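## Task

Find the round red tin sitting on a shelf in one of the storage bays and place it on the desk; it must be the only thing moved there. Every other object stays on its own shelf, table or counter. The robot must not tip over or finish leaning, and the tin must rest on the desk by itself, not be held there by the robot. Finish with the gripper open and the robot backed away from it.

## Robot and tools

ROBOT. A simulated Hello Robot Stretch 3 with one arm. It has a two-wheel base, a lift that slides up a mast, and a telescoping arm that sticks out to the robot's right side, ending in a wrist and a two-finger gripper. The arm cannot reach forward, so to move the gripper fore or aft you drive the base. The base measures 0.33 m long by 0.34 m wide and cannot move sideways. Turning in place pivots on the point between the drive wheels, 0.05 m behind the front edge. With the arm pulled in and the wrist folded, the wrist pokes 0.06 m beyond the right side and a turn sweeps a 0.28 m radius; an unfolded, level gripper reaches further. Loose objects may occasionally get nudged by something else.

FRAMES. Base frame: origin on the floor midway between the drive wheels, x forward, y left, z up. The odometry frame is the base frame as it stood when the scene began. hand_pose is reported in the base frame, located where the closed fingertips meet; with all wrist joints at zero its x axis is up, y points back along the arm toward the mast, z toward the rear. Fingertips are round pads 0.04 m wide.

execute_actions. Arguments: actions, a list holding zero or one action; cameras, an optional list of names from head_camera, nav_camera, wrist_camera, all (omitted, null or ["all"] gives every camera; [] gives none). An empty actions list only reports state and images. One action is a single object (not per-arm lists) with any of:
- base: exactly one key. translate_m is a relative drive distance in metres from the base's last reported position, forward positive, range -1 to 1. rotate_rad is a relative in-place turn in radians, counter-clockwise (left) positive, range -3.2 to 3.2.
- joints: absolute targets keyed by joint name, any subset. lift_m 0 to 1.1 (arm height, metres); arm_m 0 to 0.52 (extension, metres); wrist_yaw_rad -1.345 to 4.42 (0 = along the arm, positive swings toward the front, 3.0 = folded over the base); wrist_pitch_rad -1.57 to 0.451 (0 level, negative tips fingers down); wrist_roll_rad -2.911 to 2.911 (0 = fingers side by side, level); gripper_m -0.089 to 0.179 (larger is wider; the actual fingertip gap is about 0.007 m less when nearly shut and 0.025 m less when fully open, and zero under 0.007); head_pan_rad -3.953 to 1.73 (0 forward, positive left, -1.57 looks along the arm); head_tilt_rad -1.53 to 0.419 (0 level, negative down). Done tolerances: ±0.004 for lift, arm, gripper; ±0.02 for yaw, roll, head; ±0.05 for pitch.
- contact_limits: {"arm_m": effort percent 1 to 100}; the arm motion halts with contact_stop once its effort reaches that level (negative when retracting). Smaller is softer but too small halts immediately. It also caps holding force until the next action.
Motions in one action start together and may finish separately. Each action runs at most 15 s. Unknown keys or out-of-range numbers reject the call with no motion. A joint or base left out of an action may still be driving toward an earlier target. If a result reports a stop, any later motion, wait or finished_scene calls in that same reply are skipped.

wait: seconds, 0 to 10; commands nothing and returns state and images. zoom_image: camera (head_camera, nav_camera or wrist_camera) and region [x0, y0, x1, y1] in pixels of that camera's most recent full image, origin top-left, no bigger than 504 by 504. finished_scene: scene, the integer number of the current scene; it ends it irreversibly after the last command is held and reports success. Replying with no tool call ends everything.

RESULTS. base_status and joint_status tell how each motion ended: done (for the base, the wheels turned the commanded amount, slip included), off_target (resting short of target, maybe still pushing), contact_stop, time_out, torque_fault. After the last three the target is dropped. Arm and lift stop on firm contact and go slack until commanded again; a slack lift may sag under load or keep pressing, and closing fingers on a surface lifts it. Base, wrist and head have no contact stop. on_its_own covers uncommanded items; its "held at" is a target, not a position. joint_positions gives readings; motor_effort gives percent with the peak in brackets, with fixed biases and noise. lidar_m: 12 distances in metres from the base origin, 30-degree sectors starting straight ahead and going counter-clockwise (4th left, 7th behind, 10th right), at 0.17 m height, range 0.15 to 12, "-" for nothing; blind to glass and partly blocked by the robot. wrist_depth_mm (45 to 1000) and head_depth_mm (280 to 4000): 7x7 grids of median depth from top-left; the head grid is in the sideways-sent image. base_odometry is from wheel counts; turned_by_wheels and turned_by_imu give turn since last result, left positive; base_tilt in degrees, forward and right positive, with a steady offset up to about 4. The pictures line orders the images; contact_limits shows active, default and maximum limits.

CAMERAS. head_camera (896x504 pinhole) and nav_camera (672x504 fisheye) ride on the head and follow pan and tilt; wrist_camera (644x364) is on the gripper. Calibration is approximate.

GRIPPING. Command gripper_m below the object's width to hold it; lower squeezes harder, but too hard triggers a stall guard that weakens the grip. To let go, command at least 0.02 over the contact value. Readings never confirm a hold; check images or depth.

CAUTIONS. Fold or unfold the wrist only with lift_m 0.32 to 0.95, wrist_pitch_rad -0.4 and roll near 0; once folded, lift may go down to 0.25. With yaw below -0.4 keep pitch at -0.5 or lower. Fast driving needs lift under 0.30, arm under 0.03, yaw above 2.54; otherwise 0.10 m/s and 0.63 rad/s. Pushing against something rigid with the gripper higher than about 0.45 m can tip the robot, worse with raised contact limits or repeated pushes. Never drive while gripping or hooking something fixed. If it snags or leans, reverse the last move in small steps, free the gripper, and lower lift to about 0.2. Long hard loads cause wrist torque faults (10 s limp). Avoid drops, slams and hard pushes. The robot holds its last command while you think, and the world keeps moving.

Each tool is called after "Call:" as name(argument=value, ...) on one line, values as JSON.

## Session

Call:
execute_actions(actions=[{"joints":{"head_tilt_rad":-0.5}}])

Scene clock: 0.87 s.
base_odometry: x=+0.000 y=+0.000 heading=+0.000 (m, m, rad; odometry frame)
turned_by_wheels: +0.000 (rad since the last result)
turned_by_imu: +0.000 (rad since the last result)
base_tilt: forward=+0.1 right=+0.0 (deg)
lidar_m: 0.97 0.99 1.00 1.23 2.10 1.18 2.09 3.40 1.31 0.86 0.76 0.78
head_depth_mm: 715 769 828 903 994 1096 1170 / 781 846 922 1015 1127 1265 1226 / 856 933 1028 1143 1292 1412 1234 / 981 1081 1203 1342 1527 1482 1235 / 979 1063 1162 1278 1422 1485 1238 / 908 983 1062 1166 1284 1396 1240 / 845 908 980 1065 1163 1287 1250
base_status: not commanded
joint_positions: lift_m=+0.461 arm_m=-0.001 wrist_yaw_rad=+2.833 wrist_pitch_rad=-0.377 wrist_roll_rad=-0.017 gripper_m=+0.037 head_pan_rad=-0.010 head_tilt_rad=-0.493
joint_status: all done
motor_effort: left_wheel=+0(0) right_wheel=+0(0) lift_m=+41(41) arm_m=+0(0) wrist_yaw_rad=+0(0) wrist_pitch_rad=+6(6) wrist_roll_rad=+1(1) gripper_m=+1(0) head_pan_rad=+0(0) head_tilt_rad=-3(29) (%)
hand_pose: x=+0.0483 y=+0.0744 z=+0.4833 quat_wxyz=(+0.238, +0.701, +0.027, +0.672) (m; base frame)
wrist_depth_mm: - - - - 951 813 723 / - - - - - 873 766 / - - - - - 934 814 / - - - - - - 849 / 840 843 931 909 948 980 893 / 688 - 738 748 777 759 800 / 608 599 621 642 639 654 672
pictures: head_camera (sideways: a quarter turn clockwise sets it upright), nav_camera (sideways: a quarter turn counterclockwise sets it upright), wrist_camera
camera_calibration (this result's frames):
head_camera: T_world_to_cam=[[-0.518856, 0.0584551, -0.85286, 1.13608], [0.0766489, 0.996822, 0.0216912, -0.0305333], [0.851418, -0.0541162, -0.521688, 0.634403], [0, 0, 0, 1]] pos_world=[0.0516601, -0.00164185, 1.30054]
nav_camera: T_world_to_cam=[[0.509145, 0.0218595, 0.860403, -1.08462], [0.0217329, -0.999685, 0.0125377, 0.0355002], [0.860406, 0.0123156, -0.50946, 0.612847], [0, 0, 0, 1]] pos_world=[0.0241625, 0.0516508, 1.24499]
wrist_camera: T_world_to_cam=[[0.947535, -0.311176, 0.0731246, -0.0656734], [-0.107342, -0.525232, -0.844161, 0.480426], [0.30109, 0.792023, -0.531078, 0.353761], [0, 0, 0, 1]] pos_world=[0.00728392, -0.0482875, 0.598234]
Images, in order (width x height): head_camera 896x504, nav_camera 672x504, wrist_camera 644x364.

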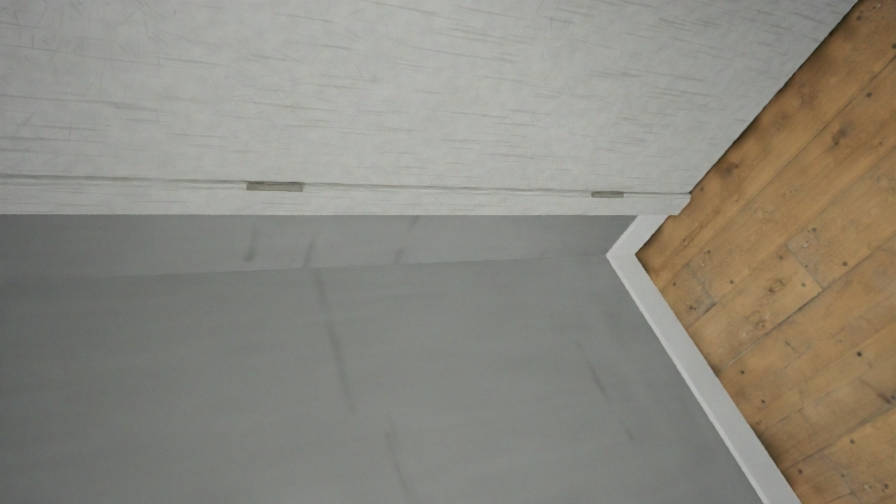

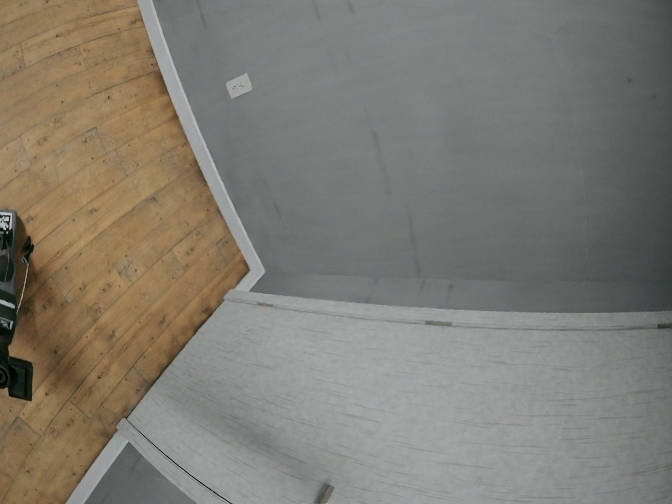

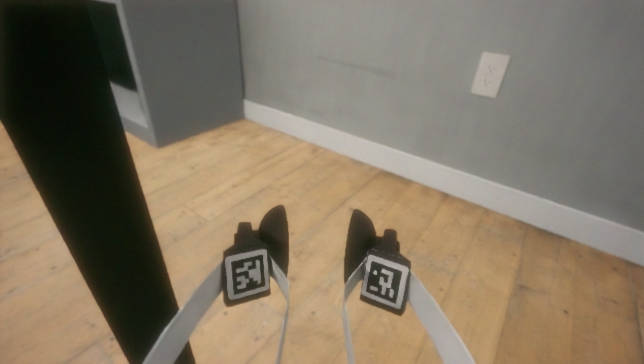

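Call:
execute_actions(actions=[{"joints":{"head_tilt_rad":-0.4,"head_pan_rad":-3.0}}], cameras=["head_camera","nav_camera"])

Call:
execute_actions(actions=[{"joints":{"head_pan_rad":1.7}}], cameras=["head_camera","nav_camera"])

Scene clock: 7.43 s.
base_odometry: x=+0.000 y=+0.000 heading=+0.000 (m, m, rad; odometry frame)
turned_by_wheels: +0.000 (rad since the last result)
turned_by_imu: +0.001 (rad since the last result)
base_tilt: forward=+0.1 right=+0.0 (deg)
lidar_m: 0.97 0.99 1.01 1.23 2.10 1.18 2.08 3.42 1.30 0.86 0.76 0.78
head_depth_mm: 2077 2275 2501 2688 1810 1553 1279 / 1936 2108 2336 2546 2051 1590 1286 / 1821 1956 2146 2355 2053 1588 1293 / 1803 1954 2130 2362 2061 1596 1299 / 3370 3640 - 3003 2083 1599 1304 / 3268 3488 3726 3013 2091 1614 1314 / 3074 3278 3357 3016 2115 1619 1317
base_status: not commanded
joint_positions: lift_m=+0.461 arm_m=-0.001 wrist_yaw_rad=+2.833 wrist_pitch_rad=-0.377 wrist_roll_rad=-0.017 gripper_m=+0.037 head_pan_rad=-2.993 head_tilt_rad=-0.409
joint_status: all done
motor_effort: left_wheel=+0(0) right_wheel=+0(0) lift_m=+41(41) arm_m=+0(0) wrist_yaw_rad=+1(0) wrist_pitch_rad=+6(6) wrist_roll_rad=+1(1) gripper_m=+1(0) head_pan_rad=-4(50) head_tilt_rad=+4(15) (%)
hand_pose: x=+0.0483 y=+0.0744 z=+0.4833 quat_wxyz=(+0.238, +0.701, +0.027, +0.672) (m; base frame)
wrist_depth_mm: - - - - 953 800 726 / - - - - - 905 760 / - - - - - 951 807 / - - - - - 981 875 / 820 880 876 927 959 945 857 / 703 - 731 729 779 789 795 / 602 575 619 638 654 654 665
pictures: head_camera (sideways: a quarter turn clockwise sets it upright), nav_camera (sideways: a quarter turn counterclockwise sets it upright)
camera_calibration (this result's frames):
head_camera: T_world_to_cam=[[0.448413, 0.0136013, -0.893723, 1.18347], [0.084453, -0.996056, 0.0272144, -0.0377742], [-0.889828, -0.0876809, -0.447793, 0.548875], [0, 0, 0, 1]] pos_world=[-0.0390906, -0.00559621, 1.30451]
nav_camera: T_world_to_cam=[[-0.425494, -0.0912705, 0.900347, -1.13102], [-0.178833, 0.983762, 0.0152117, 0.0332408], [-0.887115, -0.15454, -0.434907, 0.526499], [0, 0, 0, 1]] pos_world=[-0.0082334, -0.054565, 1.24679]
Images, in order (width x height): head_camera 896x504, nav_camera 672x504.

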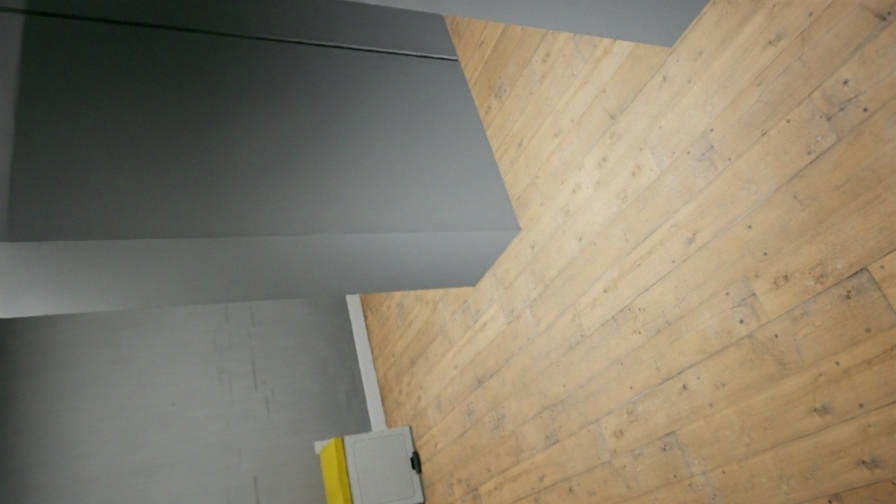

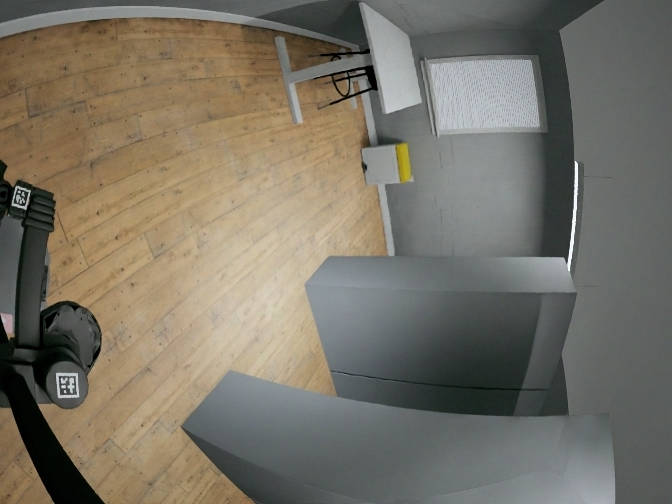

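Scene clock: 9.97 s.
base_odometry: x=+0.000 y=+0.000 heading=+0.000 (m, m, rad; odometry frame)
turned_by_wheels: +0.000 (rad since the last result)
turned_by_imu: +0.000 (rad since the last result)
base_tilt: forward=+0.0 right=+0.0 (deg)
lidar_m: 0.97 1.00 1.01 1.23 2.10 1.18 2.09 3.40 1.31 0.86 0.76 0.78
head_depth_mm: 1030 1099 1162 1244 1335 1443 1286 / 1152 1230 1333 1429 1553 1542 1287 / 1163 1256 1373 1509 1677 1593 1302 / 1091 1171 1273 1400 1535 1597 1298 / 1020 1101 1219 1351 1813 1590 1309 / 1684 1851 1947 2083 2067 1644 1344 / 1639 1796 2025 2662 - - -
base_status: not commanded
joint_positions: lift_m=+0.461 arm_m=-0.001 wrist_yaw_rad=+2.833 wrist_pitch_rad=-0.377 wrist_roll_rad=-0.017 gripper_m=+0.037 head_pan_rad=+1.693 head_tilt_rad=-0.409
joint_status: all done
motor_effort: left_wheel=+0(0) right_wheel=+0(0) lift_m=+41(41) arm_m=+0(0) wrist_yaw_rad=+0(0) wrist_pitch_rad=+6(6) wrist_roll_rad=+1(1) gripper_m=+0(0) head_pan_rad=+4(49) head_tilt_rad=+5(4) (%)
hand_pose: x=+0.0483 y=+0.0744 z=+0.4833 quat_wxyz=(+0.238, +0.701, +0.027, +0.672) (m; base frame)
wrist_depth_mm: - - - - 972 832 726 / - - - - - 875 776 / - - - - - 943 811 / - - - - - 992 869 / 817 848 886 921 926 958 896 / 698 - 715 746 766 774 794 / 599 586 632 642 648 652 678
pictures: head_camera (sideways: a quarter turn clockwise sets it upright), nav_camera (sideways: a quarter turn counterclockwise sets it upright)
camera_calibration (this result's frames):
head_camera: T_world_to_cam=[[0.00153054, -0.448446, -0.893809, 1.18631], [-0.997964, -0.0576723, 0.0272267, -0.0311875], [-0.0637577, 0.891947, -0.447621, 0.543613], [0, 0, 0, 1]] pos_world=[0.00171978, 0.0453242, 1.30452]
nav_camera: T_world_to_cam=[[-0.0797871, 0.42762, 0.90043, -1.13324], [0.988211, 0.152341, 0.0152177, 0.026114], [-0.130665, 0.891029, -0.434734, 0.52166], [0, 0, 0, 1]] pos_world=[-0.0480615, 0.0158045, 1.24679]
Images, in order (width x height): head_camera 896x504, nav_camera 672x504.

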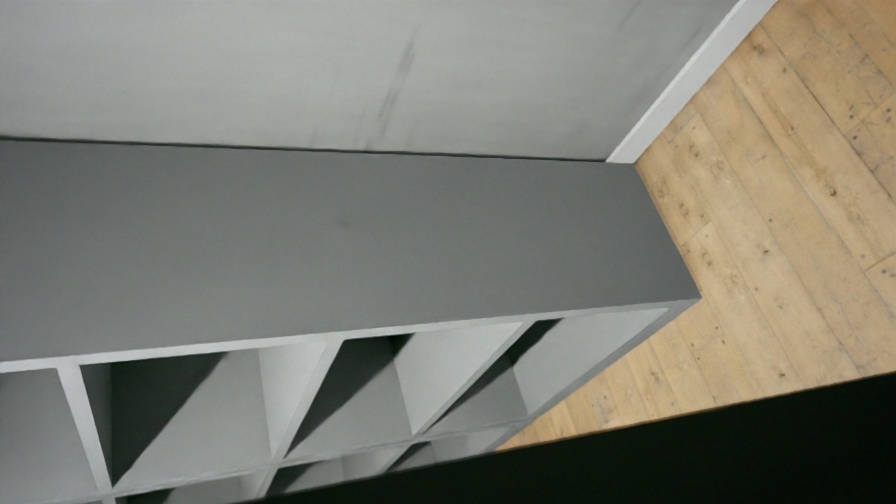

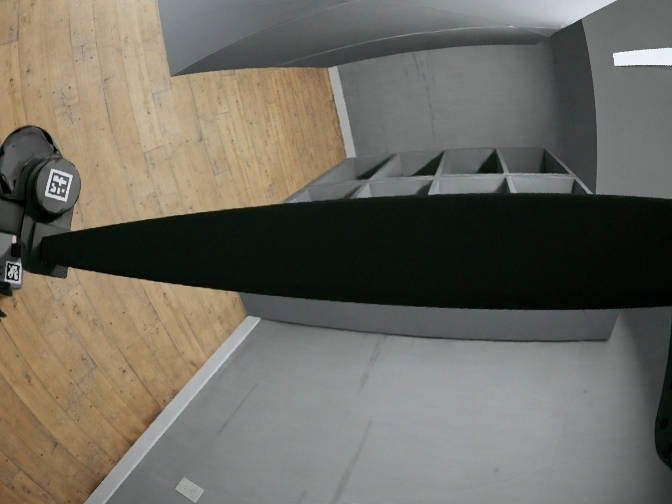

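Call:
execute_actions(actions=[{"base":{"rotate_rad":2.1},"joints":{"head_pan_rad":0,"head_tilt_rad":-0.45,"lift_m":0.28}}], cameras=["head_camera","nav_camera"])

Scene clock: 20.27 s.
base_odometry: x=+0.000 y=+0.000 heading=+2.100 (m, m, rad; odometry frame)
turned_by_wheels: +2.100 (rad since the last result)
turned_by_imu: +2.063 (rad since the last result)
base_tilt: forward=+0.1 right=+0.0 (deg)
lidar_m: 2.06 1.18 2.09 2.57 1.31 0.86 0.76 0.78 0.98 1.00 1.01 1.23
head_depth_mm: 984 1059 1148 1277 1452 1528 1256 / 1663 1838 2049 1690 1717 1534 1258 / 1726 1886 2071 2266 1962 1545 1263 / 2468 2668 2937 2731 1991 1549 1272 / 2451 2658 2893 2739 2000 1554 1274 / 2403 2628 2866 2785 2002 1568 1281 / 2314 2287 2047 1829 1670 1476 1282
base_status: done
joint_positions: lift_m=+0.280 arm_m=-0.001 wrist_yaw_rad=+2.833 wrist_pitch_rad=-0.378 wrist_roll_rad=-0.017 gripper_m=+0.037 head_pan_rad=+0.007 head_tilt_rad=-0.445
joint_status: all done
motor_effort: left_wheel=-4(13) right_wheel=+3(12) lift_m=+36(37) arm_m=+0(0) wrist_yaw_rad=+0(1) wrist_pitch_rad=+6(6) wrist_roll_rad=+1(1) gripper_m=+1(1) head_pan_rad=-4(50) head_tilt_rad=-3(10) (%)
hand_pose: x=+0.0483 y=+0.0742 z=+0.3018 quat_wxyz=(+0.238, +0.701, +0.027, +0.672) (m; base frame)
wrist_depth_mm: - - - - - - 917 / - - - - - - 927 / - - - - - - 1000 / - 748 783 796 835 823 888 / 577 601 613 622 656 652 664 / 488 - - 519 533 531 546 / 440 - - 443 446 450 468
pictures: head_camera (sideways: a quarter turn clockwise sets it upright), nav_camera (sideways: a quarter turn counterclockwise sets it upright)
camera_calibration (this result's frames):
head_camera: T_world_to_cam=[[-0.477822, 0.0497026, -0.87705, 1.16738], [0.0581458, 0.997998, 0.0248787, -0.0345717], [0.87653, -0.0391092, -0.479755, 0.579689], [0, 0, 0, 1]] pos_world=[0.051692, -0.000848018, 1.30282]
nav_camera: T_world_to_cam=[[0.466359, 0.0304282, 0.884072, -1.11523], [0.038495, -0.99916, 0.0140827, 0.0333857], [0.883757, 0.0274648, -0.467139, 0.557638], [0, 0, 0, 1]] pos_world=[0.0259975, 0.0519767, 1.24597]
Images, in order (width x height): head_camera 896x504, nav_camera 672x504.

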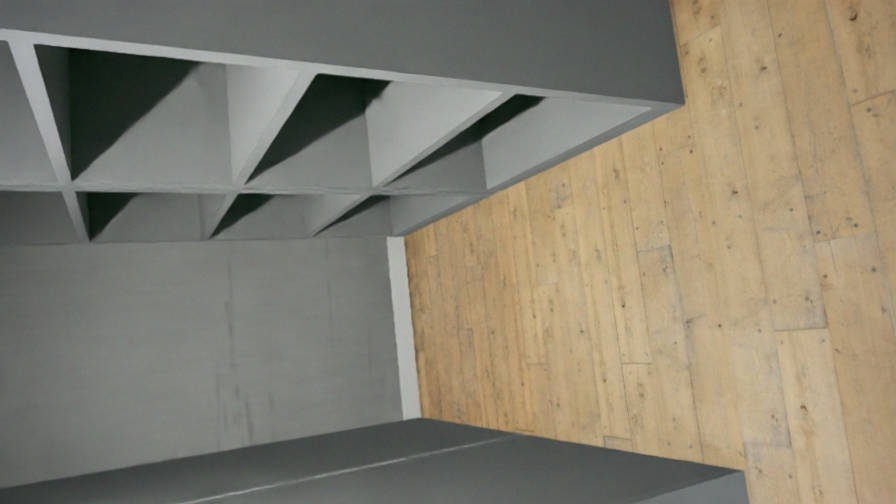

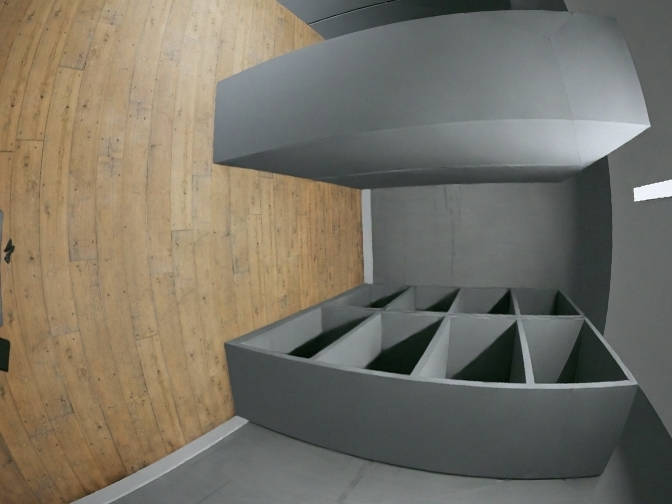

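Call:
execute_actions(actions=[{"base":{"rotate_rad":1.5},"joints":{"head_pan_rad":-1.5,"head_tilt_rad":-0.35}}], cameras=[])

Call:
execute_actions(actions=[{"base":{"translate_m":1.0}}], cameras=[])

Call:
execute_actions(actions=[{"base":{"translate_m":0.5}}], cameras=["head_camera","nav_camera"])

Scene clock: 31.50 s.
base_odometry: x=+0.000 y=+0.000 heading=-2.683 (m, m, rad; odometry frame)
turned_by_wheels: +1.500 (rad since the last result)
turned_by_imu: +1.472 (rad since the last result)
base_tilt: forward=+0.1 right=+0.0 (deg)
lidar_m: 2.47 1.45 0.89 0.76 0.77 0.93 1.00 1.00 1.20 1.23 1.18 1.33
head_depth_mm: 999 1061 1141 1237 1357 1495 1327 / 1716 1869 1944 1916 1881 1551 1341 / 1744 1872 2017 2222 2180 1663 1344 / 2500 2660 2902 3051 2211 1686 1348 / 2474 2639 2876 2993 2245 1689 1355 / 2431 2595 2815 2940 2247 1697 1366 / 2352 2333 2077 1900 1713 1550 1366
base_status: done
joint_positions: lift_m=+0.280 arm_m=-0.001 wrist_yaw_rad=+2.833 wrist_pitch_rad=-0.378 wrist_roll_rad=-0.017 gripper_m=+0.037 head_pan_rad=-1.493 head_tilt_rad=-0.359
joint_status: all done
motor_effort: left_wheel=-4(15) right_wheel=+3(12) lift_m=+37(37) arm_m=-1(1) wrist_yaw_rad=+0(0) wrist_pitch_rad=+6(6) wrist_roll_rad=+1(1) gripper_m=+1(2) head_pan_rad=-4(52) head_tilt_rad=+4(16) (%)
hand_pose: x=+0.0483 y=+0.0742 z=+0.3018 quat_wxyz=(+0.238, +0.701, +0.027, +0.672) (m; base frame)
wrist_depth_mm: - 656 785 897 - - - / - 732 839 964 - - - / - 784 894 - - - - / - 764 760 801 835 826 863 / 569 595 622 625 662 645 679 / 488 - - 509 529 533 552 / 437 - - 443 450 455 460
pictures: none
No camera images: the call's "cameras" was empty. Leave "cameras" out to get every camera's image.

Scene clock: 36.50 s.
base_odometry: x=-0.897 y=-0.442 heading=-2.684 (m, m, rad; odometry frame)
turned_by_wheels: +0.000 (rad since the last result)
turned_by_imu: +0.007 (rad since the last result)
base_tilt: forward=+0.0 right=+0.0 (deg)
lidar_m: 2.41 1.28 1.11 0.99 1.00 1.19 1.97 1.76 1.02 0.92 1.42 1.20
head_depth_mm: 786 848 921 997 1101 1231 1303 / 773 832 897 978 1074 1184 1288 / 761 818 882 959 1051 1163 1265 / 762 826 899 1638 1390 1521 1311 / 2216 2398 2639 2812 2240 1684 1357 / 2268 2418 2591 2816 2258 1695 1362 / 2236 2372 2564 2756 2272 1715 1370
base_status: done
joint_positions: lift_m=+0.280 arm_m=-0.001 wrist_yaw_rad=+2.833 wrist_pitch_rad=-0.378 wrist_roll_rad=-0.017 gripper_m=+0.037 head_pan_rad=-1.493 head_tilt_rad=-0.359
joint_status: not commanded
motor_effort: left_wheel=-4(11) right_wheel=+3(10) lift_m=+36(37) arm_m=-1(1) wrist_yaw_rad=+0(1) wrist_pitch_rad=+6(6) wrist_roll_rad=+1(1) gripper_m=-1(1) head_pan_rad=-3(4) head_tilt_rad=+4(5) (%)
hand_pose: x=+0.0483 y=+0.0742 z=+0.3018 quat_wxyz=(+0.238, +0.701, +0.027, +0.672) (m; base frame)
wrist_depth_mm: - 841 960 - - - - / - 909 - - - - - / - 981 - - - - - / - 766 774 790 816 839 859 / 575 597 603 625 643 668 660 / 492 - - 514 532 535 547 / 438 - - 444 441 460 465
pictures: none
No camera images: the call's "cameras" was empty. Leave "cameras" out to get every camera's image.

Scene clock: 39.83 s.
base_odometry: x=-1.345 y=-0.663 heading=-2.684 (m, m, rad; odometry frame)
turned_by_wheels: +0.000 (rad since the last result)
turned_by_imu: +0.004 (rad since the last result)
base_tilt: forward=+0.0 right=+0.0 (deg)
lidar_m: 1.91 1.18 0.91 1.09 1.10 1.32 2.44 2.16 1.02 1.80 0.86 0.98
head_depth_mm: 1454 1599 1682 1826 1797 1554 1327 / 1492 1615 1725 1817 1976 1662 1333 / 2253 2396 2605 2767 2214 1669 1341 / 2257 2404 2613 2814 2225 1683 1347 / 2219 2378 2584 2768 2228 1683 1358 / 2202 2359 2506 2648 2068 1643 1356 / 1857 1639 1485 1351 1242 1147 1076
base_status: done
joint_positions: lift_m=+0.280 arm_m=-0.001 wrist_yaw_rad=+2.833 wrist_pitch_rad=-0.378 wrist_roll_rad=-0.017 gripper_m=+0.037 head_pan_rad=-1.493 head_tilt_rad=-0.359
joint_status: not commanded
motor_effort: left_wheel=-4(10) right_wheel=+3(10) lift_m=+36(36) arm_m=+0(1) wrist_yaw_rad=+1(0) wrist_pitch_rad=+6(6) wrist_roll_rad=+1(1) gripper_m=+1(1) head_pan_rad=-4(4) head_tilt_rad=+5(4) (%)
hand_pose: x=+0.0483 y=+0.0742 z=+0.3018 quat_wxyz=(+0.238, +0.701, +0.027, +0.672) (m; base frame)
wrist_depth_mm: - 937 - - - - - / - - - - - - - / - 968 - - - - - / - 741 755 786 805 809 851 / 574 600 617 630 648 647 669 / 491 - - 506 533 538 546 / 436 - - 442 444 459 465
pictures: head_camera (sideways: a quarter turn clockwise sets it upright), nav_camera (sideways: a quarter turn counterclockwise sets it upright)
camera_calibration (this result's frames):
head_camera: T_world_to_cam=[[0.0217889, 0.403151, -0.914874, 1.21367], [0.999426, 0.0149451, 0.0303884, -0.0474896], [0.025924, -0.915011, -0.402594, 0.484473], [0, 0, 0, 1]] pos_world=[0.00845835, -0.0452851, 1.30685]
nav_camera: T_world_to_cam=[[0.057287, -0.385489, 0.920932, -1.16083], [-0.99404, -0.107727, 0.0167416, 0.0362208], [0.0927559, -0.916402, -0.389363, 0.461255], [0, 0, 0, 1]] pos_world=[0.0597211, -0.0208888, 1.24803]
Images, in order (width x height): head_camera 896x504, nav_camera 672x504.

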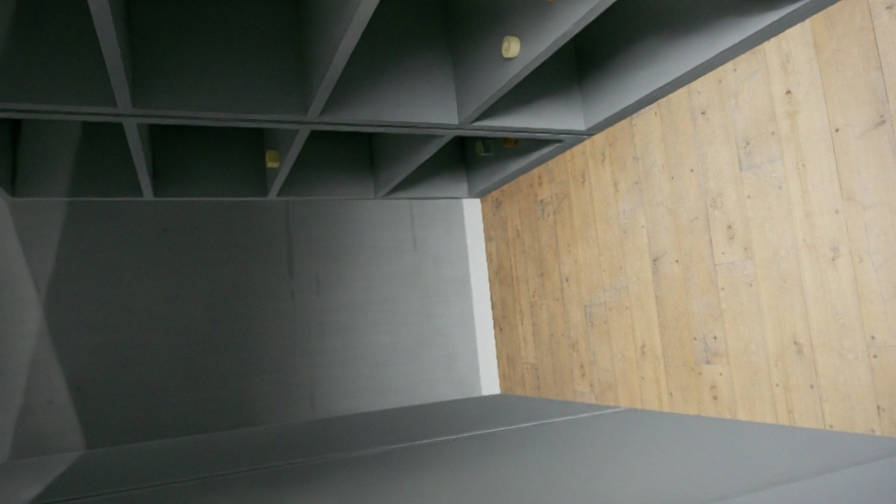

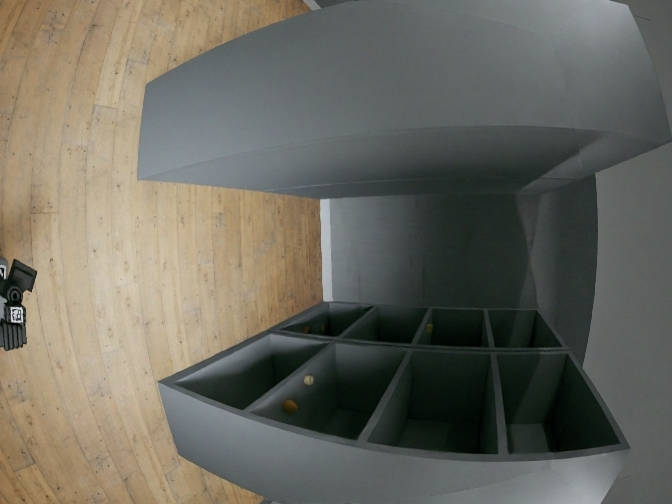

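Call:
execute_actions(actions=[{"base":{"translate_m":0.3}}], cameras=[])

Call:
execute_actions(actions=[{"base":{"rotate_rad":-1.53}}], cameras=[])

Call:
execute_actions(actions=[{"base":{"translate_m":1.0},"joints":{"head_pan_rad":-1.2,"head_tilt_rad":-0.6}}], cameras=["head_camera","nav_camera"])

Scene clock: 50.60 s.
base_odometry: x=-1.615 y=-0.796 heading=-2.684 (m, m, rad; odometry frame)
turned_by_wheels: +0.000 (rad since the last result)
turned_by_imu: +0.003 (rad since the last result)
base_tilt: forward=+0.0 right=+0.0 (deg)
lidar_m: 1.61 0.94 0.78 1.15 1.15 1.39 2.59 1.36 1.19 0.75 0.75 2.24
head_depth_mm: 2262 2401 2156 1938 1998 1646 1333 / 2264 2405 2586 2752 2190 1660 1335 / 2243 2398 2602 2788 2216 1668 1342 / 2205 2348 2558 2747 2201 1681 1347 / 2181 2305 2486 2648 850 923 1017 / 597 636 686 741 806 889 981 / 584 626 674 727 790 867 957
base_status: done
joint_positions: lift_m=+0.280 arm_m=-0.001 wrist_yaw_rad=+2.833 wrist_pitch_rad=-0.378 wrist_roll_rad=-0.017 gripper_m=+0.037 head_pan_rad=-1.493 head_tilt_rad=-0.359
joint_status: not commanded
motor_effort: left_wheel=-4(10) right_wheel=+3(12) lift_m=+36(36) arm_m=-1(1) wrist_yaw_rad=-1(0) wrist_pitch_rad=+6(6) wrist_roll_rad=+1(1) gripper_m=+0(0) head_pan_rad=-3(4) head_tilt_rad=+4(4) (%)
hand_pose: x=+0.0483 y=+0.0742 z=+0.3018 quat_wxyz=(+0.238, +0.701, +0.027, +0.672) (m; base frame)
wrist_depth_mm: - 991 - - - - - / - - - - - - - / - - - 964 - - - / - 764 754 770 795 840 875 / 574 593 618 632 653 657 676 / 484 - - 509 526 543 549 / 445 - - 444 446 459 463
pictures: none
No camera images: the call's "cameras" was empty. Leave "cameras" out to get every camera's image.

Scene clock: 52.77 s.
base_odometry: x=-1.615 y=-0.796 heading=+2.069 (m, m, rad; odometry frame)
turned_by_wheels: -1.530 (rad since the last result)
turned_by_imu: -1.501 (rad since the last result)
base_tilt: forward=+0.1 right=+0.0 (deg)
lidar_m: 0.75 0.76 2.19 1.61 0.94 0.77 1.15 1.16 1.43 2.75 1.27 1.19
head_depth_mm: 2332 2381 2492 2545 2180 1659 1331 / 2355 2542 2779 2929 2192 1659 1337 / 2332 2510 2712 2873 2204 1679 1340 / 2321 2477 2666 2870 2233 1678 1343 / 2277 2445 2635 2821 2214 1689 1361 / 2264 2439 2596 2789 2260 1689 1365 / 2250 2403 2556 2720 2274 1701 1361
base_status: done
joint_positions: lift_m=+0.280 arm_m=-0.001 wrist_yaw_rad=+2.833 wrist_pitch_rad=-0.378 wrist_roll_rad=-0.017 gripper_m=+0.037 head_pan_rad=-1.493 head_tilt_rad=-0.359
joint_status: not commanded
motor_effort: left_wheel=+4(18) right_wheel=-3(9) lift_m=+37(37) arm_m=-1(1) wrist_yaw_rad=+1(0) wrist_pitch_rad=+6(6) wrist_roll_rad=+1(1) gripper_m=+0(0) head_pan_rad=-4(3) head_tilt_rad=+5(4) (%)
hand_pose: x=+0.0483 y=+0.0742 z=+0.3018 quat_wxyz=(+0.238, +0.701, +0.027, +0.672) (m; base frame)
wrist_depth_mm: - - - - - - 602 / - - - - - - 605 / - - - - - 799 626 / - 760 757 792 814 781 633 / 573 604 617 632 654 656 640 / 485 - - 515 533 548 551 / 443 - - 440 440 461 457
pictures: none
No camera images: the call's "cameras" was empty. Leave "cameras" out to get every camera's image.

Scene clock: 58.90 s.
base_odometry: x=-2.094 y=+0.082 heading=+2.070 (m, m, rad; odometry frame)
turned_by_wheels: +0.000 (rad since the last result)
turned_by_imu: +0.977 (rad since the last result)
base_tilt: forward=+0.0 right=+0.0 (deg)
lidar_m: 0.15 - 1.83 1.55 1.64 1.94 2.32 0.82 1.28 1.18 1.74 0.17
head_depth_mm: 1595 1168 1213 1340 1520 1369 1166 / 1732 1909 1735 1929 1622 1385 1168 / 1667 1864 1970 2055 1688 1385 1169 / 1630 1805 2029 2152 1674 1384 1177 / 1579 1742 1953 2091 1688 1389 1178 / 1505 1671 1865 2028 1716 1401 1153 / 1467 1603 1769 1936 1560 894 621
base_status: translate_m off_target (by the wheels' count: +0.9998 of +1.0000)
joint_positions: lift_m=+0.280 arm_m=+0.001 wrist_yaw_rad=+2.847 wrist_pitch_rad=-0.463 wrist_roll_rad=-0.013 gripper_m=+0.036 head_pan_rad=-1.204 head_tilt_rad=-0.596
joint_status: all done
on_its_own: left_wheel is at rest, and its effort (+47) is outside its rest range (-18 to +18); right_wheel is at rest, and its effort (+20) is outside its rest range (-18 to +18); arm_m is at rest, and its effort (-18) is outside its rest range (-14 to +14); wrist_yaw_rad is at rest, and its effort (-18) is outside its rest range (-12 to +12); wrist_pitch_rad is at rest, and its effort (+41) is outside its rest range (-20 to +32)
motor_effort: left_wheel=+47(100) right_wheel=+20(92) lift_m=+31(45) arm_m=-18(36) wrist_yaw_rad=-18(41) wrist_pitch_rad=+41(42) wrist_roll_rad=-1(1) gripper_m=+10(10) head_pan_rad=+2(29) head_tilt_rad=-2(23) (%)
hand_pose: x=+0.0422 y=+0.0635 z=+0.2830 quat_wxyz=(+0.261, +0.700, +0.061, +0.662) (m; base frame)
wrist_depth_mm: - - - - 110 96 85 / - - - - 119 103 91 / 737 815 840 762 130 111 97 / 633 654 651 178 143 121 104 / 516 - 549 359 157 132 112 / 467 - - 244 169 145 121 / - - - 260 215 161 132
pictures: head_camera (sideways: a quarter turn clockwise sets it upright), nav_camera (sideways: a quarter turn counterclockwise sets it upright)
camera_calibration (this result's frames):
head_camera: T_world_to_cam=[[-0.166977, 0.582686, -0.795359, 1.05896], [0.955666, 0.294079, 0.0148129, -0.0269382], [0.24253, -0.757624, -0.605958, 0.747752], [0, 0, 0, 1]] pos_world=[0.0212141, -0.0426056, 1.29576]
nav_camera: T_world_to_cam=[[0.238367, -0.544851, 0.803939, -1.00935], [-0.921029, -0.389384, 0.0091881, 0.0456132], [0.308035, -0.742642, -0.59464, 0.727038], [0, 0, 0, 1]] pos_world=[0.0586541, 0.00774355, 1.24337]
Images, in order (width x height): head_camera 896x504, nav_camera 672x504.

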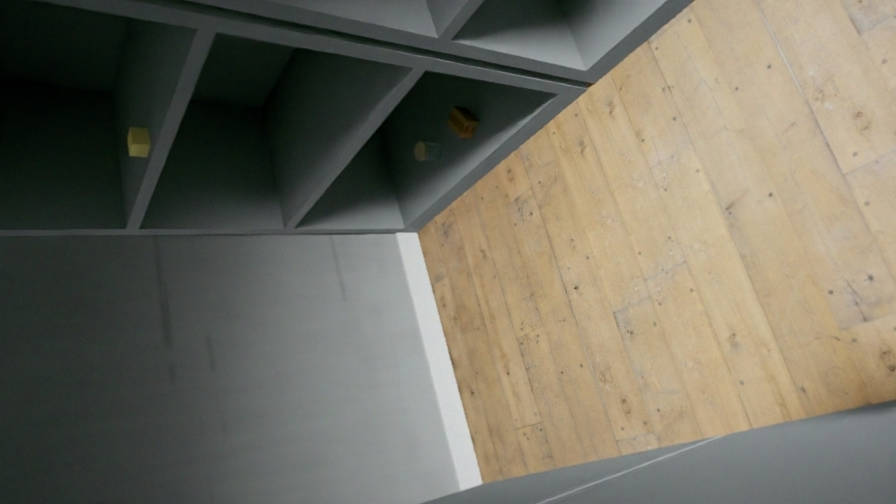

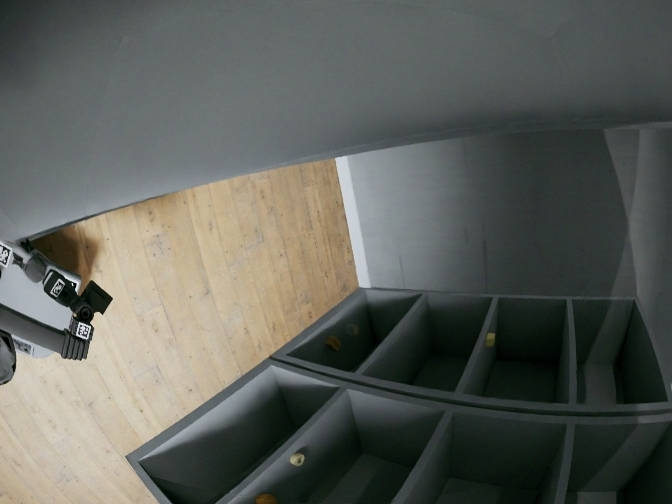

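Call:
execute_actions(actions=[{"base":{"translate_m":-0.25}}], cameras=["nav_camera"])

Call:
execute_actions(actions=[{"base":{"rotate_rad":-1.0},"joints":{"head_pan_rad":-0.6,"head_tilt_rad":-0.4}}], cameras=["nav_camera","head_camera"])

Scene clock: 69.57 s.
base_odometry: x=-1.974 y=-0.138 heading=+2.070 (m, m, rad; odometry frame)
turned_by_wheels: +0.000 (rad since the last result)
turned_by_imu: -0.001 (rad since the last result)
base_tilt: forward=+0.0 right=+0.0 (deg)
lidar_m: 0.31 0.31 1.88 1.46 1.47 1.77 2.12 2.48 0.65 1.19 2.00 0.51
head_depth_mm: 1019 1090 1334 1252 1478 1294 1170 / 974 1063 1247 1332 1575 1363 1171 / 1774 1251 1576 1492 1605 1384 1174 / 1736 1944 2027 2074 1686 1390 1178 / 1703 1889 2125 2164 1688 1390 1177 / 1642 1818 2049 2156 1692 1390 1182 / 1587 1749 1936 2091 1705 1393 1185
base_status: done
joint_positions: lift_m=+0.280 arm_m=-0.001 wrist_yaw_rad=+2.835 wrist_pitch_rad=-0.381 wrist_roll_rad=-0.013 gripper_m=+0.037 head_pan_rad=-1.204 head_tilt_rad=-0.596
joint_status: not commanded
motor_effort: left_wheel=+0(25) right_wheel=+0(11) lift_m=+39(39) arm_m=-4(18) wrist_yaw_rad=-3(18) wrist_pitch_rad=+7(41) wrist_roll_rad=-1(1) gripper_m=+1(9) head_pan_rad=+2(2) head_tilt_rad=-2(2) (%)
hand_pose: x=+0.0479 y=+0.0738 z=+0.3012 quat_wxyz=(+0.238, +0.702, +0.028, +0.670) (m; base frame)
wrist_depth_mm: - - - - - - 538 / - - - - - - 407 / - - 997 - - - 334 / - 764 759 798 808 789 280 / 576 591 622 617 653 595 276 / 479 - - 507 533 491 293 / 435 - - 443 445 395 315
pictures: nav_camera (sideways: a quarter turn counterclockwise sets it upright)
camera_calibration (this result's frames):
nav_camera: T_world_to_cam=[[0.238365, -0.54485, 0.803941, -1.00935], [-0.921031, -0.389382, 0.00918817, 0.0456132], [0.308034, -0.742644, -0.594639, 0.727036], [0, 0, 0, 1]] pos_world=[0.0586542, 0.0077433, 1.24337]
Images, in order (width x height): nav_camera 672x504.

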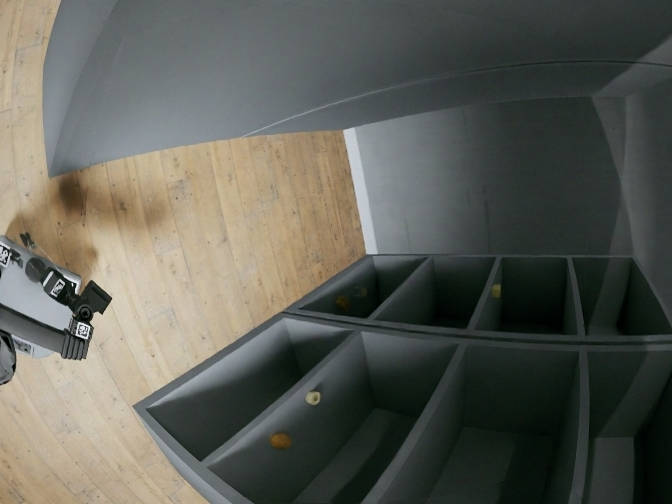

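Scene clock: 71.50 s.
base_odometry: x=-1.974 y=-0.138 heading=+1.070 (m, m, rad; odometry frame)
turned_by_wheels: -1.000 (rad since the last result)
turned_by_imu: -0.981 (rad since the last result)
base_tilt: forward=+0.0 right=-0.1 (deg)
lidar_m: 2.00 0.48 0.31 0.33 1.88 1.46 1.77 1.78 2.19 2.02 0.65 1.19
head_depth_mm: 950 1027 1073 791 1212 936 1180 / 951 1121 1144 856 1217 994 1217 / 923 1219 1235 1442 1224 1372 1231 / 900 1268 1251 1482 1239 1508 1301 / 1050 1156 1174 1338 1367 1507 1307 / 970 1053 1135 1274 1502 1576 1313 / 1011 1843 1709 1924 1995 1619 1311
base_status: done
joint_positions: lift_m=+0.280 arm_m=-0.001 wrist_yaw_rad=+2.835 wrist_pitch_rad=-0.381 wrist_roll_rad=-0.013 gripper_m=+0.037 head_pan_rad=-0.607 head_tilt_rad=-0.408
joint_status: all done
motor_effort: left_wheel=+4(15) right_wheel=-3(7) lift_m=+39(39) arm_m=-4(4) wrist_yaw_rad=-1(2) wrist_pitch_rad=+7(7) wrist_roll_rad=-1(1) gripper_m=+1(1) head_pan_rad=+3(40) head_tilt_rad=+5(22) (%)
hand_pose: x=+0.0479 y=+0.0738 z=+0.3012 quat_wxyz=(+0.238, +0.702, +0.028, +0.670) (m; base frame)
wrist_depth_mm: - - 611 337 377 440 535 / - - 696 369 427 512 625 / - - 884 403 467 570 743 / - 749 716 458 527 695 795 / 588 593 607 498 610 641 658 / 484 - - 510 519 522 543 / 445 - - 442 451 451 461
pictures: head_camera (sideways: a quarter turn clockwise sets it upright), nav_camera (sideways: a quarter turn counterclockwise sets it upright)
camera_calibration (this result's frames):
head_camera: T_world_to_cam=[[-0.335348, 0.297488, -0.893892, 1.18848], [0.62176, 0.782734, 0.0272387, -0.0410835], [0.707783, -0.546651, -0.447454, 0.538689], [0, 0, 0, 1]] pos_world=[0.0428217, -0.0269247, 1.30453]
nav_camera: T_world_to_cam=[[0.371944, -0.225249, 0.900511, -1.1361], [-0.544662, -0.838517, 0.0152235, 0.035457], [0.751665, -0.496137, -0.434566, 0.516058], [0, 0, 0, 1]] pos_world=[0.0539748, 0.0298617, 1.24679]
Images, in order (width x height): head_camera 896x504, nav_camera 672x504.

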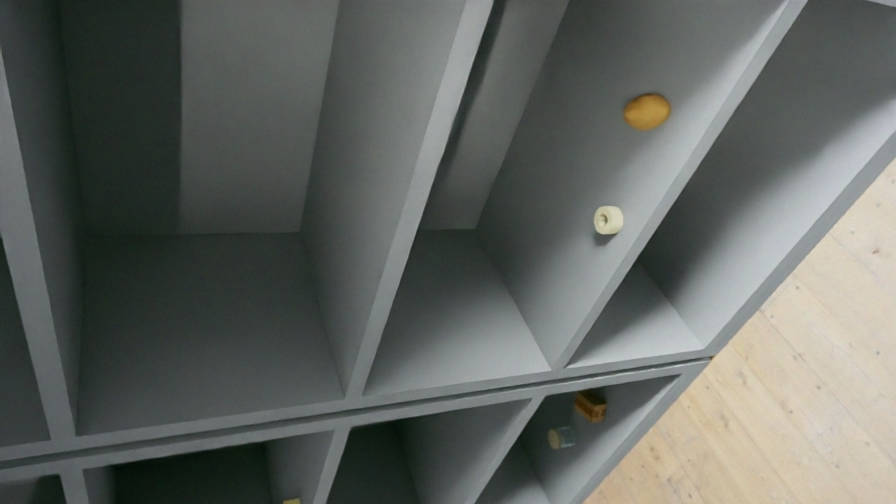

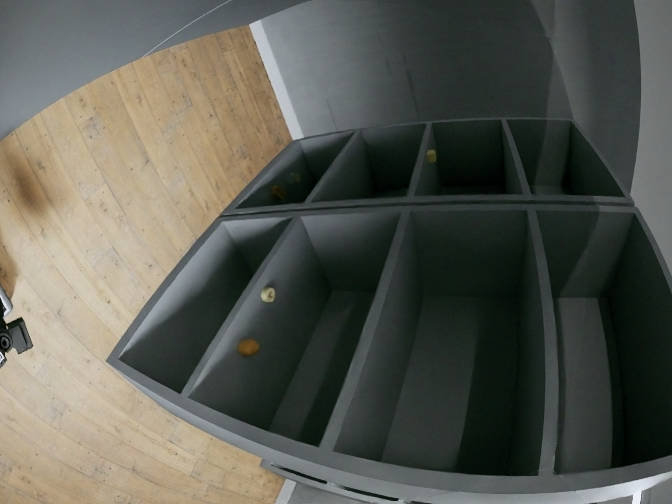

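Call:
execute_actions(actions=[{"base":{"translate_m":-0.45},"joints":{"head_pan_rad":-1.5,"head_tilt_rad":-0.35}}], cameras=[])

Call:
execute_actions(actions=[{"base":{"rotate_rad":1.6}}], cameras=[])

Call:
execute_actions(actions=[{"base":{"translate_m":0.9}}], cameras=["nav_camera","head_camera"])

Scene clock: 87.33 s.
base_odometry: x=-2.190 y=-0.532 heading=+1.070 (m, m, rad; odometry frame)
turned_by_wheels: +0.000 (rad since the last result)
turned_by_imu: -0.002 (rad since the last result)
base_tilt: forward=+0.1 right=+0.0 (deg)
lidar_m: 2.44 0.61 0.72 1.81 1.21 1.04 1.32 1.33 1.64 2.54 0.99 0.91
head_depth_mm: 2195 2389 2569 2728 2174 1646 1323 / 2203 2352 2536 2712 2212 1658 1341 / 2158 2328 2495 2683 2211 1674 1342 / 2131 2302 2468 2684 2239 1693 1349 / 2119 2262 2427 2618 2233 1687 1356 / 2086 2238 2411 2588 2265 1707 1367 / 2058 2198 2324 2328 2237 1708 1364
base_status: done
joint_positions: lift_m=+0.280 arm_m=-0.001 wrist_yaw_rad=+2.835 wrist_pitch_rad=-0.380 wrist_roll_rad=-0.013 gripper_m=+0.037 head_pan_rad=-1.493 head_tilt_rad=-0.359
joint_status: all done
motor_effort: left_wheel=+5(11) right_wheel=-3(11) lift_m=+38(39) arm_m=-4(4) wrist_yaw_rad=-2(1) wrist_pitch_rad=+7(7) wrist_roll_rad=-1(1) gripper_m=+1(1) head_pan_rad=-4(51) head_tilt_rad=+5(9) (%)
hand_pose: x=+0.0479 y=+0.0738 z=+0.3013 quat_wxyz=(+0.238, +0.702, +0.028, +0.670) (m; base frame)
wrist_depth_mm: - - - - 774 584 469 / - - - - 822 593 508 / - 967 - - 874 609 581 / - 740 758 785 784 638 743 / 577 592 613 617 640 639 666 / 483 - - 510 523 538 544 / 440 - - 443 440 455 462
pictures: none
No camera images: the call's "cameras" was empty. Leave "cameras" out to get every camera's image.

Scene clock: 89.70 s.
base_odometry: x=-2.190 y=-0.532 heading=+2.670 (m, m, rad; odometry frame)
turned_by_wheels: +1.600 (rad since the last result)
turned_by_imu: +1.570 (rad since the last result)
base_tilt: forward=+0.0 right=+0.0 (deg)
lidar_m: 1.81 1.21 1.03 1.32 1.34 1.67 2.55 0.96 0.91 1.69 0.62 0.73
head_depth_mm: 2043 2199 1943 1682 1778 1654 1332 / 2075 2198 2374 2536 2198 1665 1339 / 2070 2213 2401 2577 2203 1659 1343 / 2044 2198 2378 2547 2207 1683 1348 / 2021 2168 2348 2502 2147 1680 1356 / 1807 1601 1449 1311 1203 1104 1024 / 898 848 802 760 720 694 752
base_status: done
joint_positions: lift_m=+0.280 arm_m=-0.001 wrist_yaw_rad=+2.835 wrist_pitch_rad=-0.380 wrist_roll_rad=-0.013 gripper_m=+0.037 head_pan_rad=-1.493 head_tilt_rad=-0.359
joint_status: not commanded
motor_effort: left_wheel=-4(13) right_wheel=+3(12) lift_m=+39(39) arm_m=-4(4) wrist_yaw_rad=-2(1) wrist_pitch_rad=+7(7) wrist_roll_rad=-1(1) gripper_m=+1(1) head_pan_rad=-3(4) head_tilt_rad=+4(5) (%)
hand_pose: x=+0.0479 y=+0.0738 z=+0.3013 quat_wxyz=(+0.238, +0.702, +0.028, +0.670) (m; base frame)
wrist_depth_mm: - - - - - - - / - - - - - - - / - 963 - - - - - / - 763 759 784 832 827 838 / 576 593 616 619 647 631 664 / 487 - - 514 528 530 555 / 440 - - 445 443 455 457
pictures: none
No camera images: the call's "cameras" was empty. Leave "cameras" out to get every camera's image.

Scene clock: 94.40 s.
base_odometry: x=-2.992 y=-0.123 heading=+2.670 (m, m, rad; odometry frame)
turned_by_wheels: +0.000 (rad since the last result)
turned_by_imu: +0.007 (rad since the last result)
base_tilt: forward=+0.1 right=+0.0 (deg)
lidar_m: 0.91 0.94 1.37 0.77 1.45 1.83 3.43 0.76 0.51 1.36 2.19 1.44
head_depth_mm: 641 1221 1286 733 573 592 646 / 910 1212 1277 913 1305 1022 1188 / 1115 1213 1282 1427 1479 1577 1341 / 1937 2065 2214 2415 2226 1677 1353 / 1909 2078 2210 2421 2230 1703 1359 / 1899 2044 2210 2399 2256 1700 1365 / 1893 2026 2172 2373 2281 1700 1358
base_status: done
joint_positions: lift_m=+0.280 arm_m=-0.001 wrist_yaw_rad=+2.835 wrist_pitch_rad=-0.380 wrist_roll_rad=-0.013 gripper_m=+0.037 head_pan_rad=-1.493 head_tilt_rad=-0.359
joint_status: not commanded
motor_effort: left_wheel=-4(11) right_wheel=+3(10) lift_m=+39(39) arm_m=-4(4) wrist_yaw_rad=-1(0) wrist_pitch_rad=+7(7) wrist_roll_rad=-1(1) gripper_m=-1(1) head_pan_rad=-4(5) head_tilt_rad=+5(4) (%)
hand_pose: x=+0.0479 y=+0.0738 z=+0.3013 quat_wxyz=(+0.238, +0.702, +0.028, +0.670) (m; base frame)
wrist_depth_mm: - - - - - - - / - - - - - - - / - 956 - - - - - / - 743 773 797 801 822 791 / 571 608 614 617 653 648 675 / 482 - - 510 518 539 548 / 444 - - 443 440 455 465
pictures: head_camera (sideways: a quarter turn clockwise sets it upright), nav_camera (sideways: a quarter turn counterclockwise sets it upright)
camera_calibration (this result's frames):
head_camera: T_world_to_cam=[[0.0218994, 0.4031, -0.914894, 1.2137], [0.99943, 0.0146815, 0.0303915, -0.0474937], [0.0256829, -0.915038, -0.402548, 0.484415], [0, 0, 0, 1]] pos_world=[0.00844632, -0.0452854, 1.30685]
nav_camera: T_world_to_cam=[[0.0571812, -0.385458, 0.920952, -1.16085], [-0.994068, -0.107463, 0.0167431, 0.036219], [0.0925143, -0.916446, -0.389317, 0.461197], [0, 0, 0, 1]] pos_world=[0.0597158, -0.0209057, 1.24803]
Images, in order (width x height): head_camera 896x504, nav_camera 672x504.

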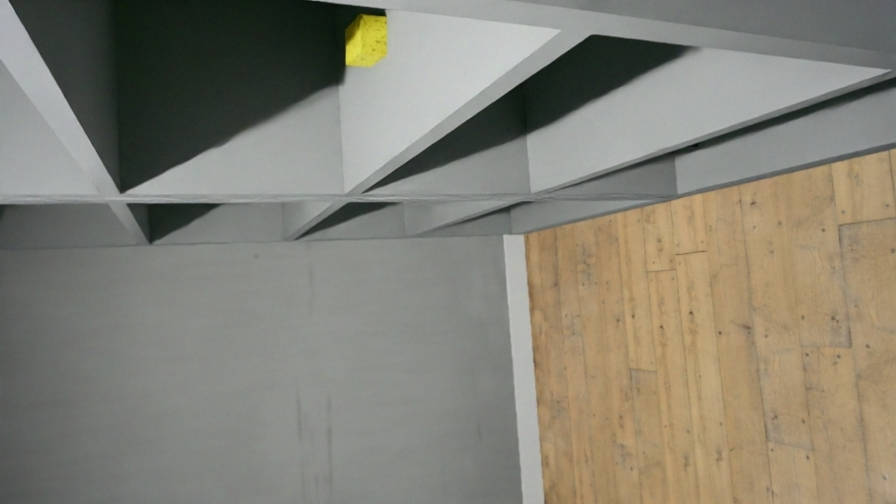

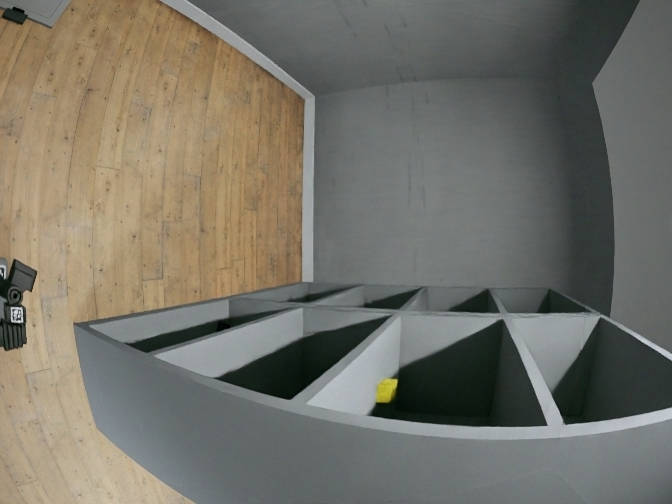

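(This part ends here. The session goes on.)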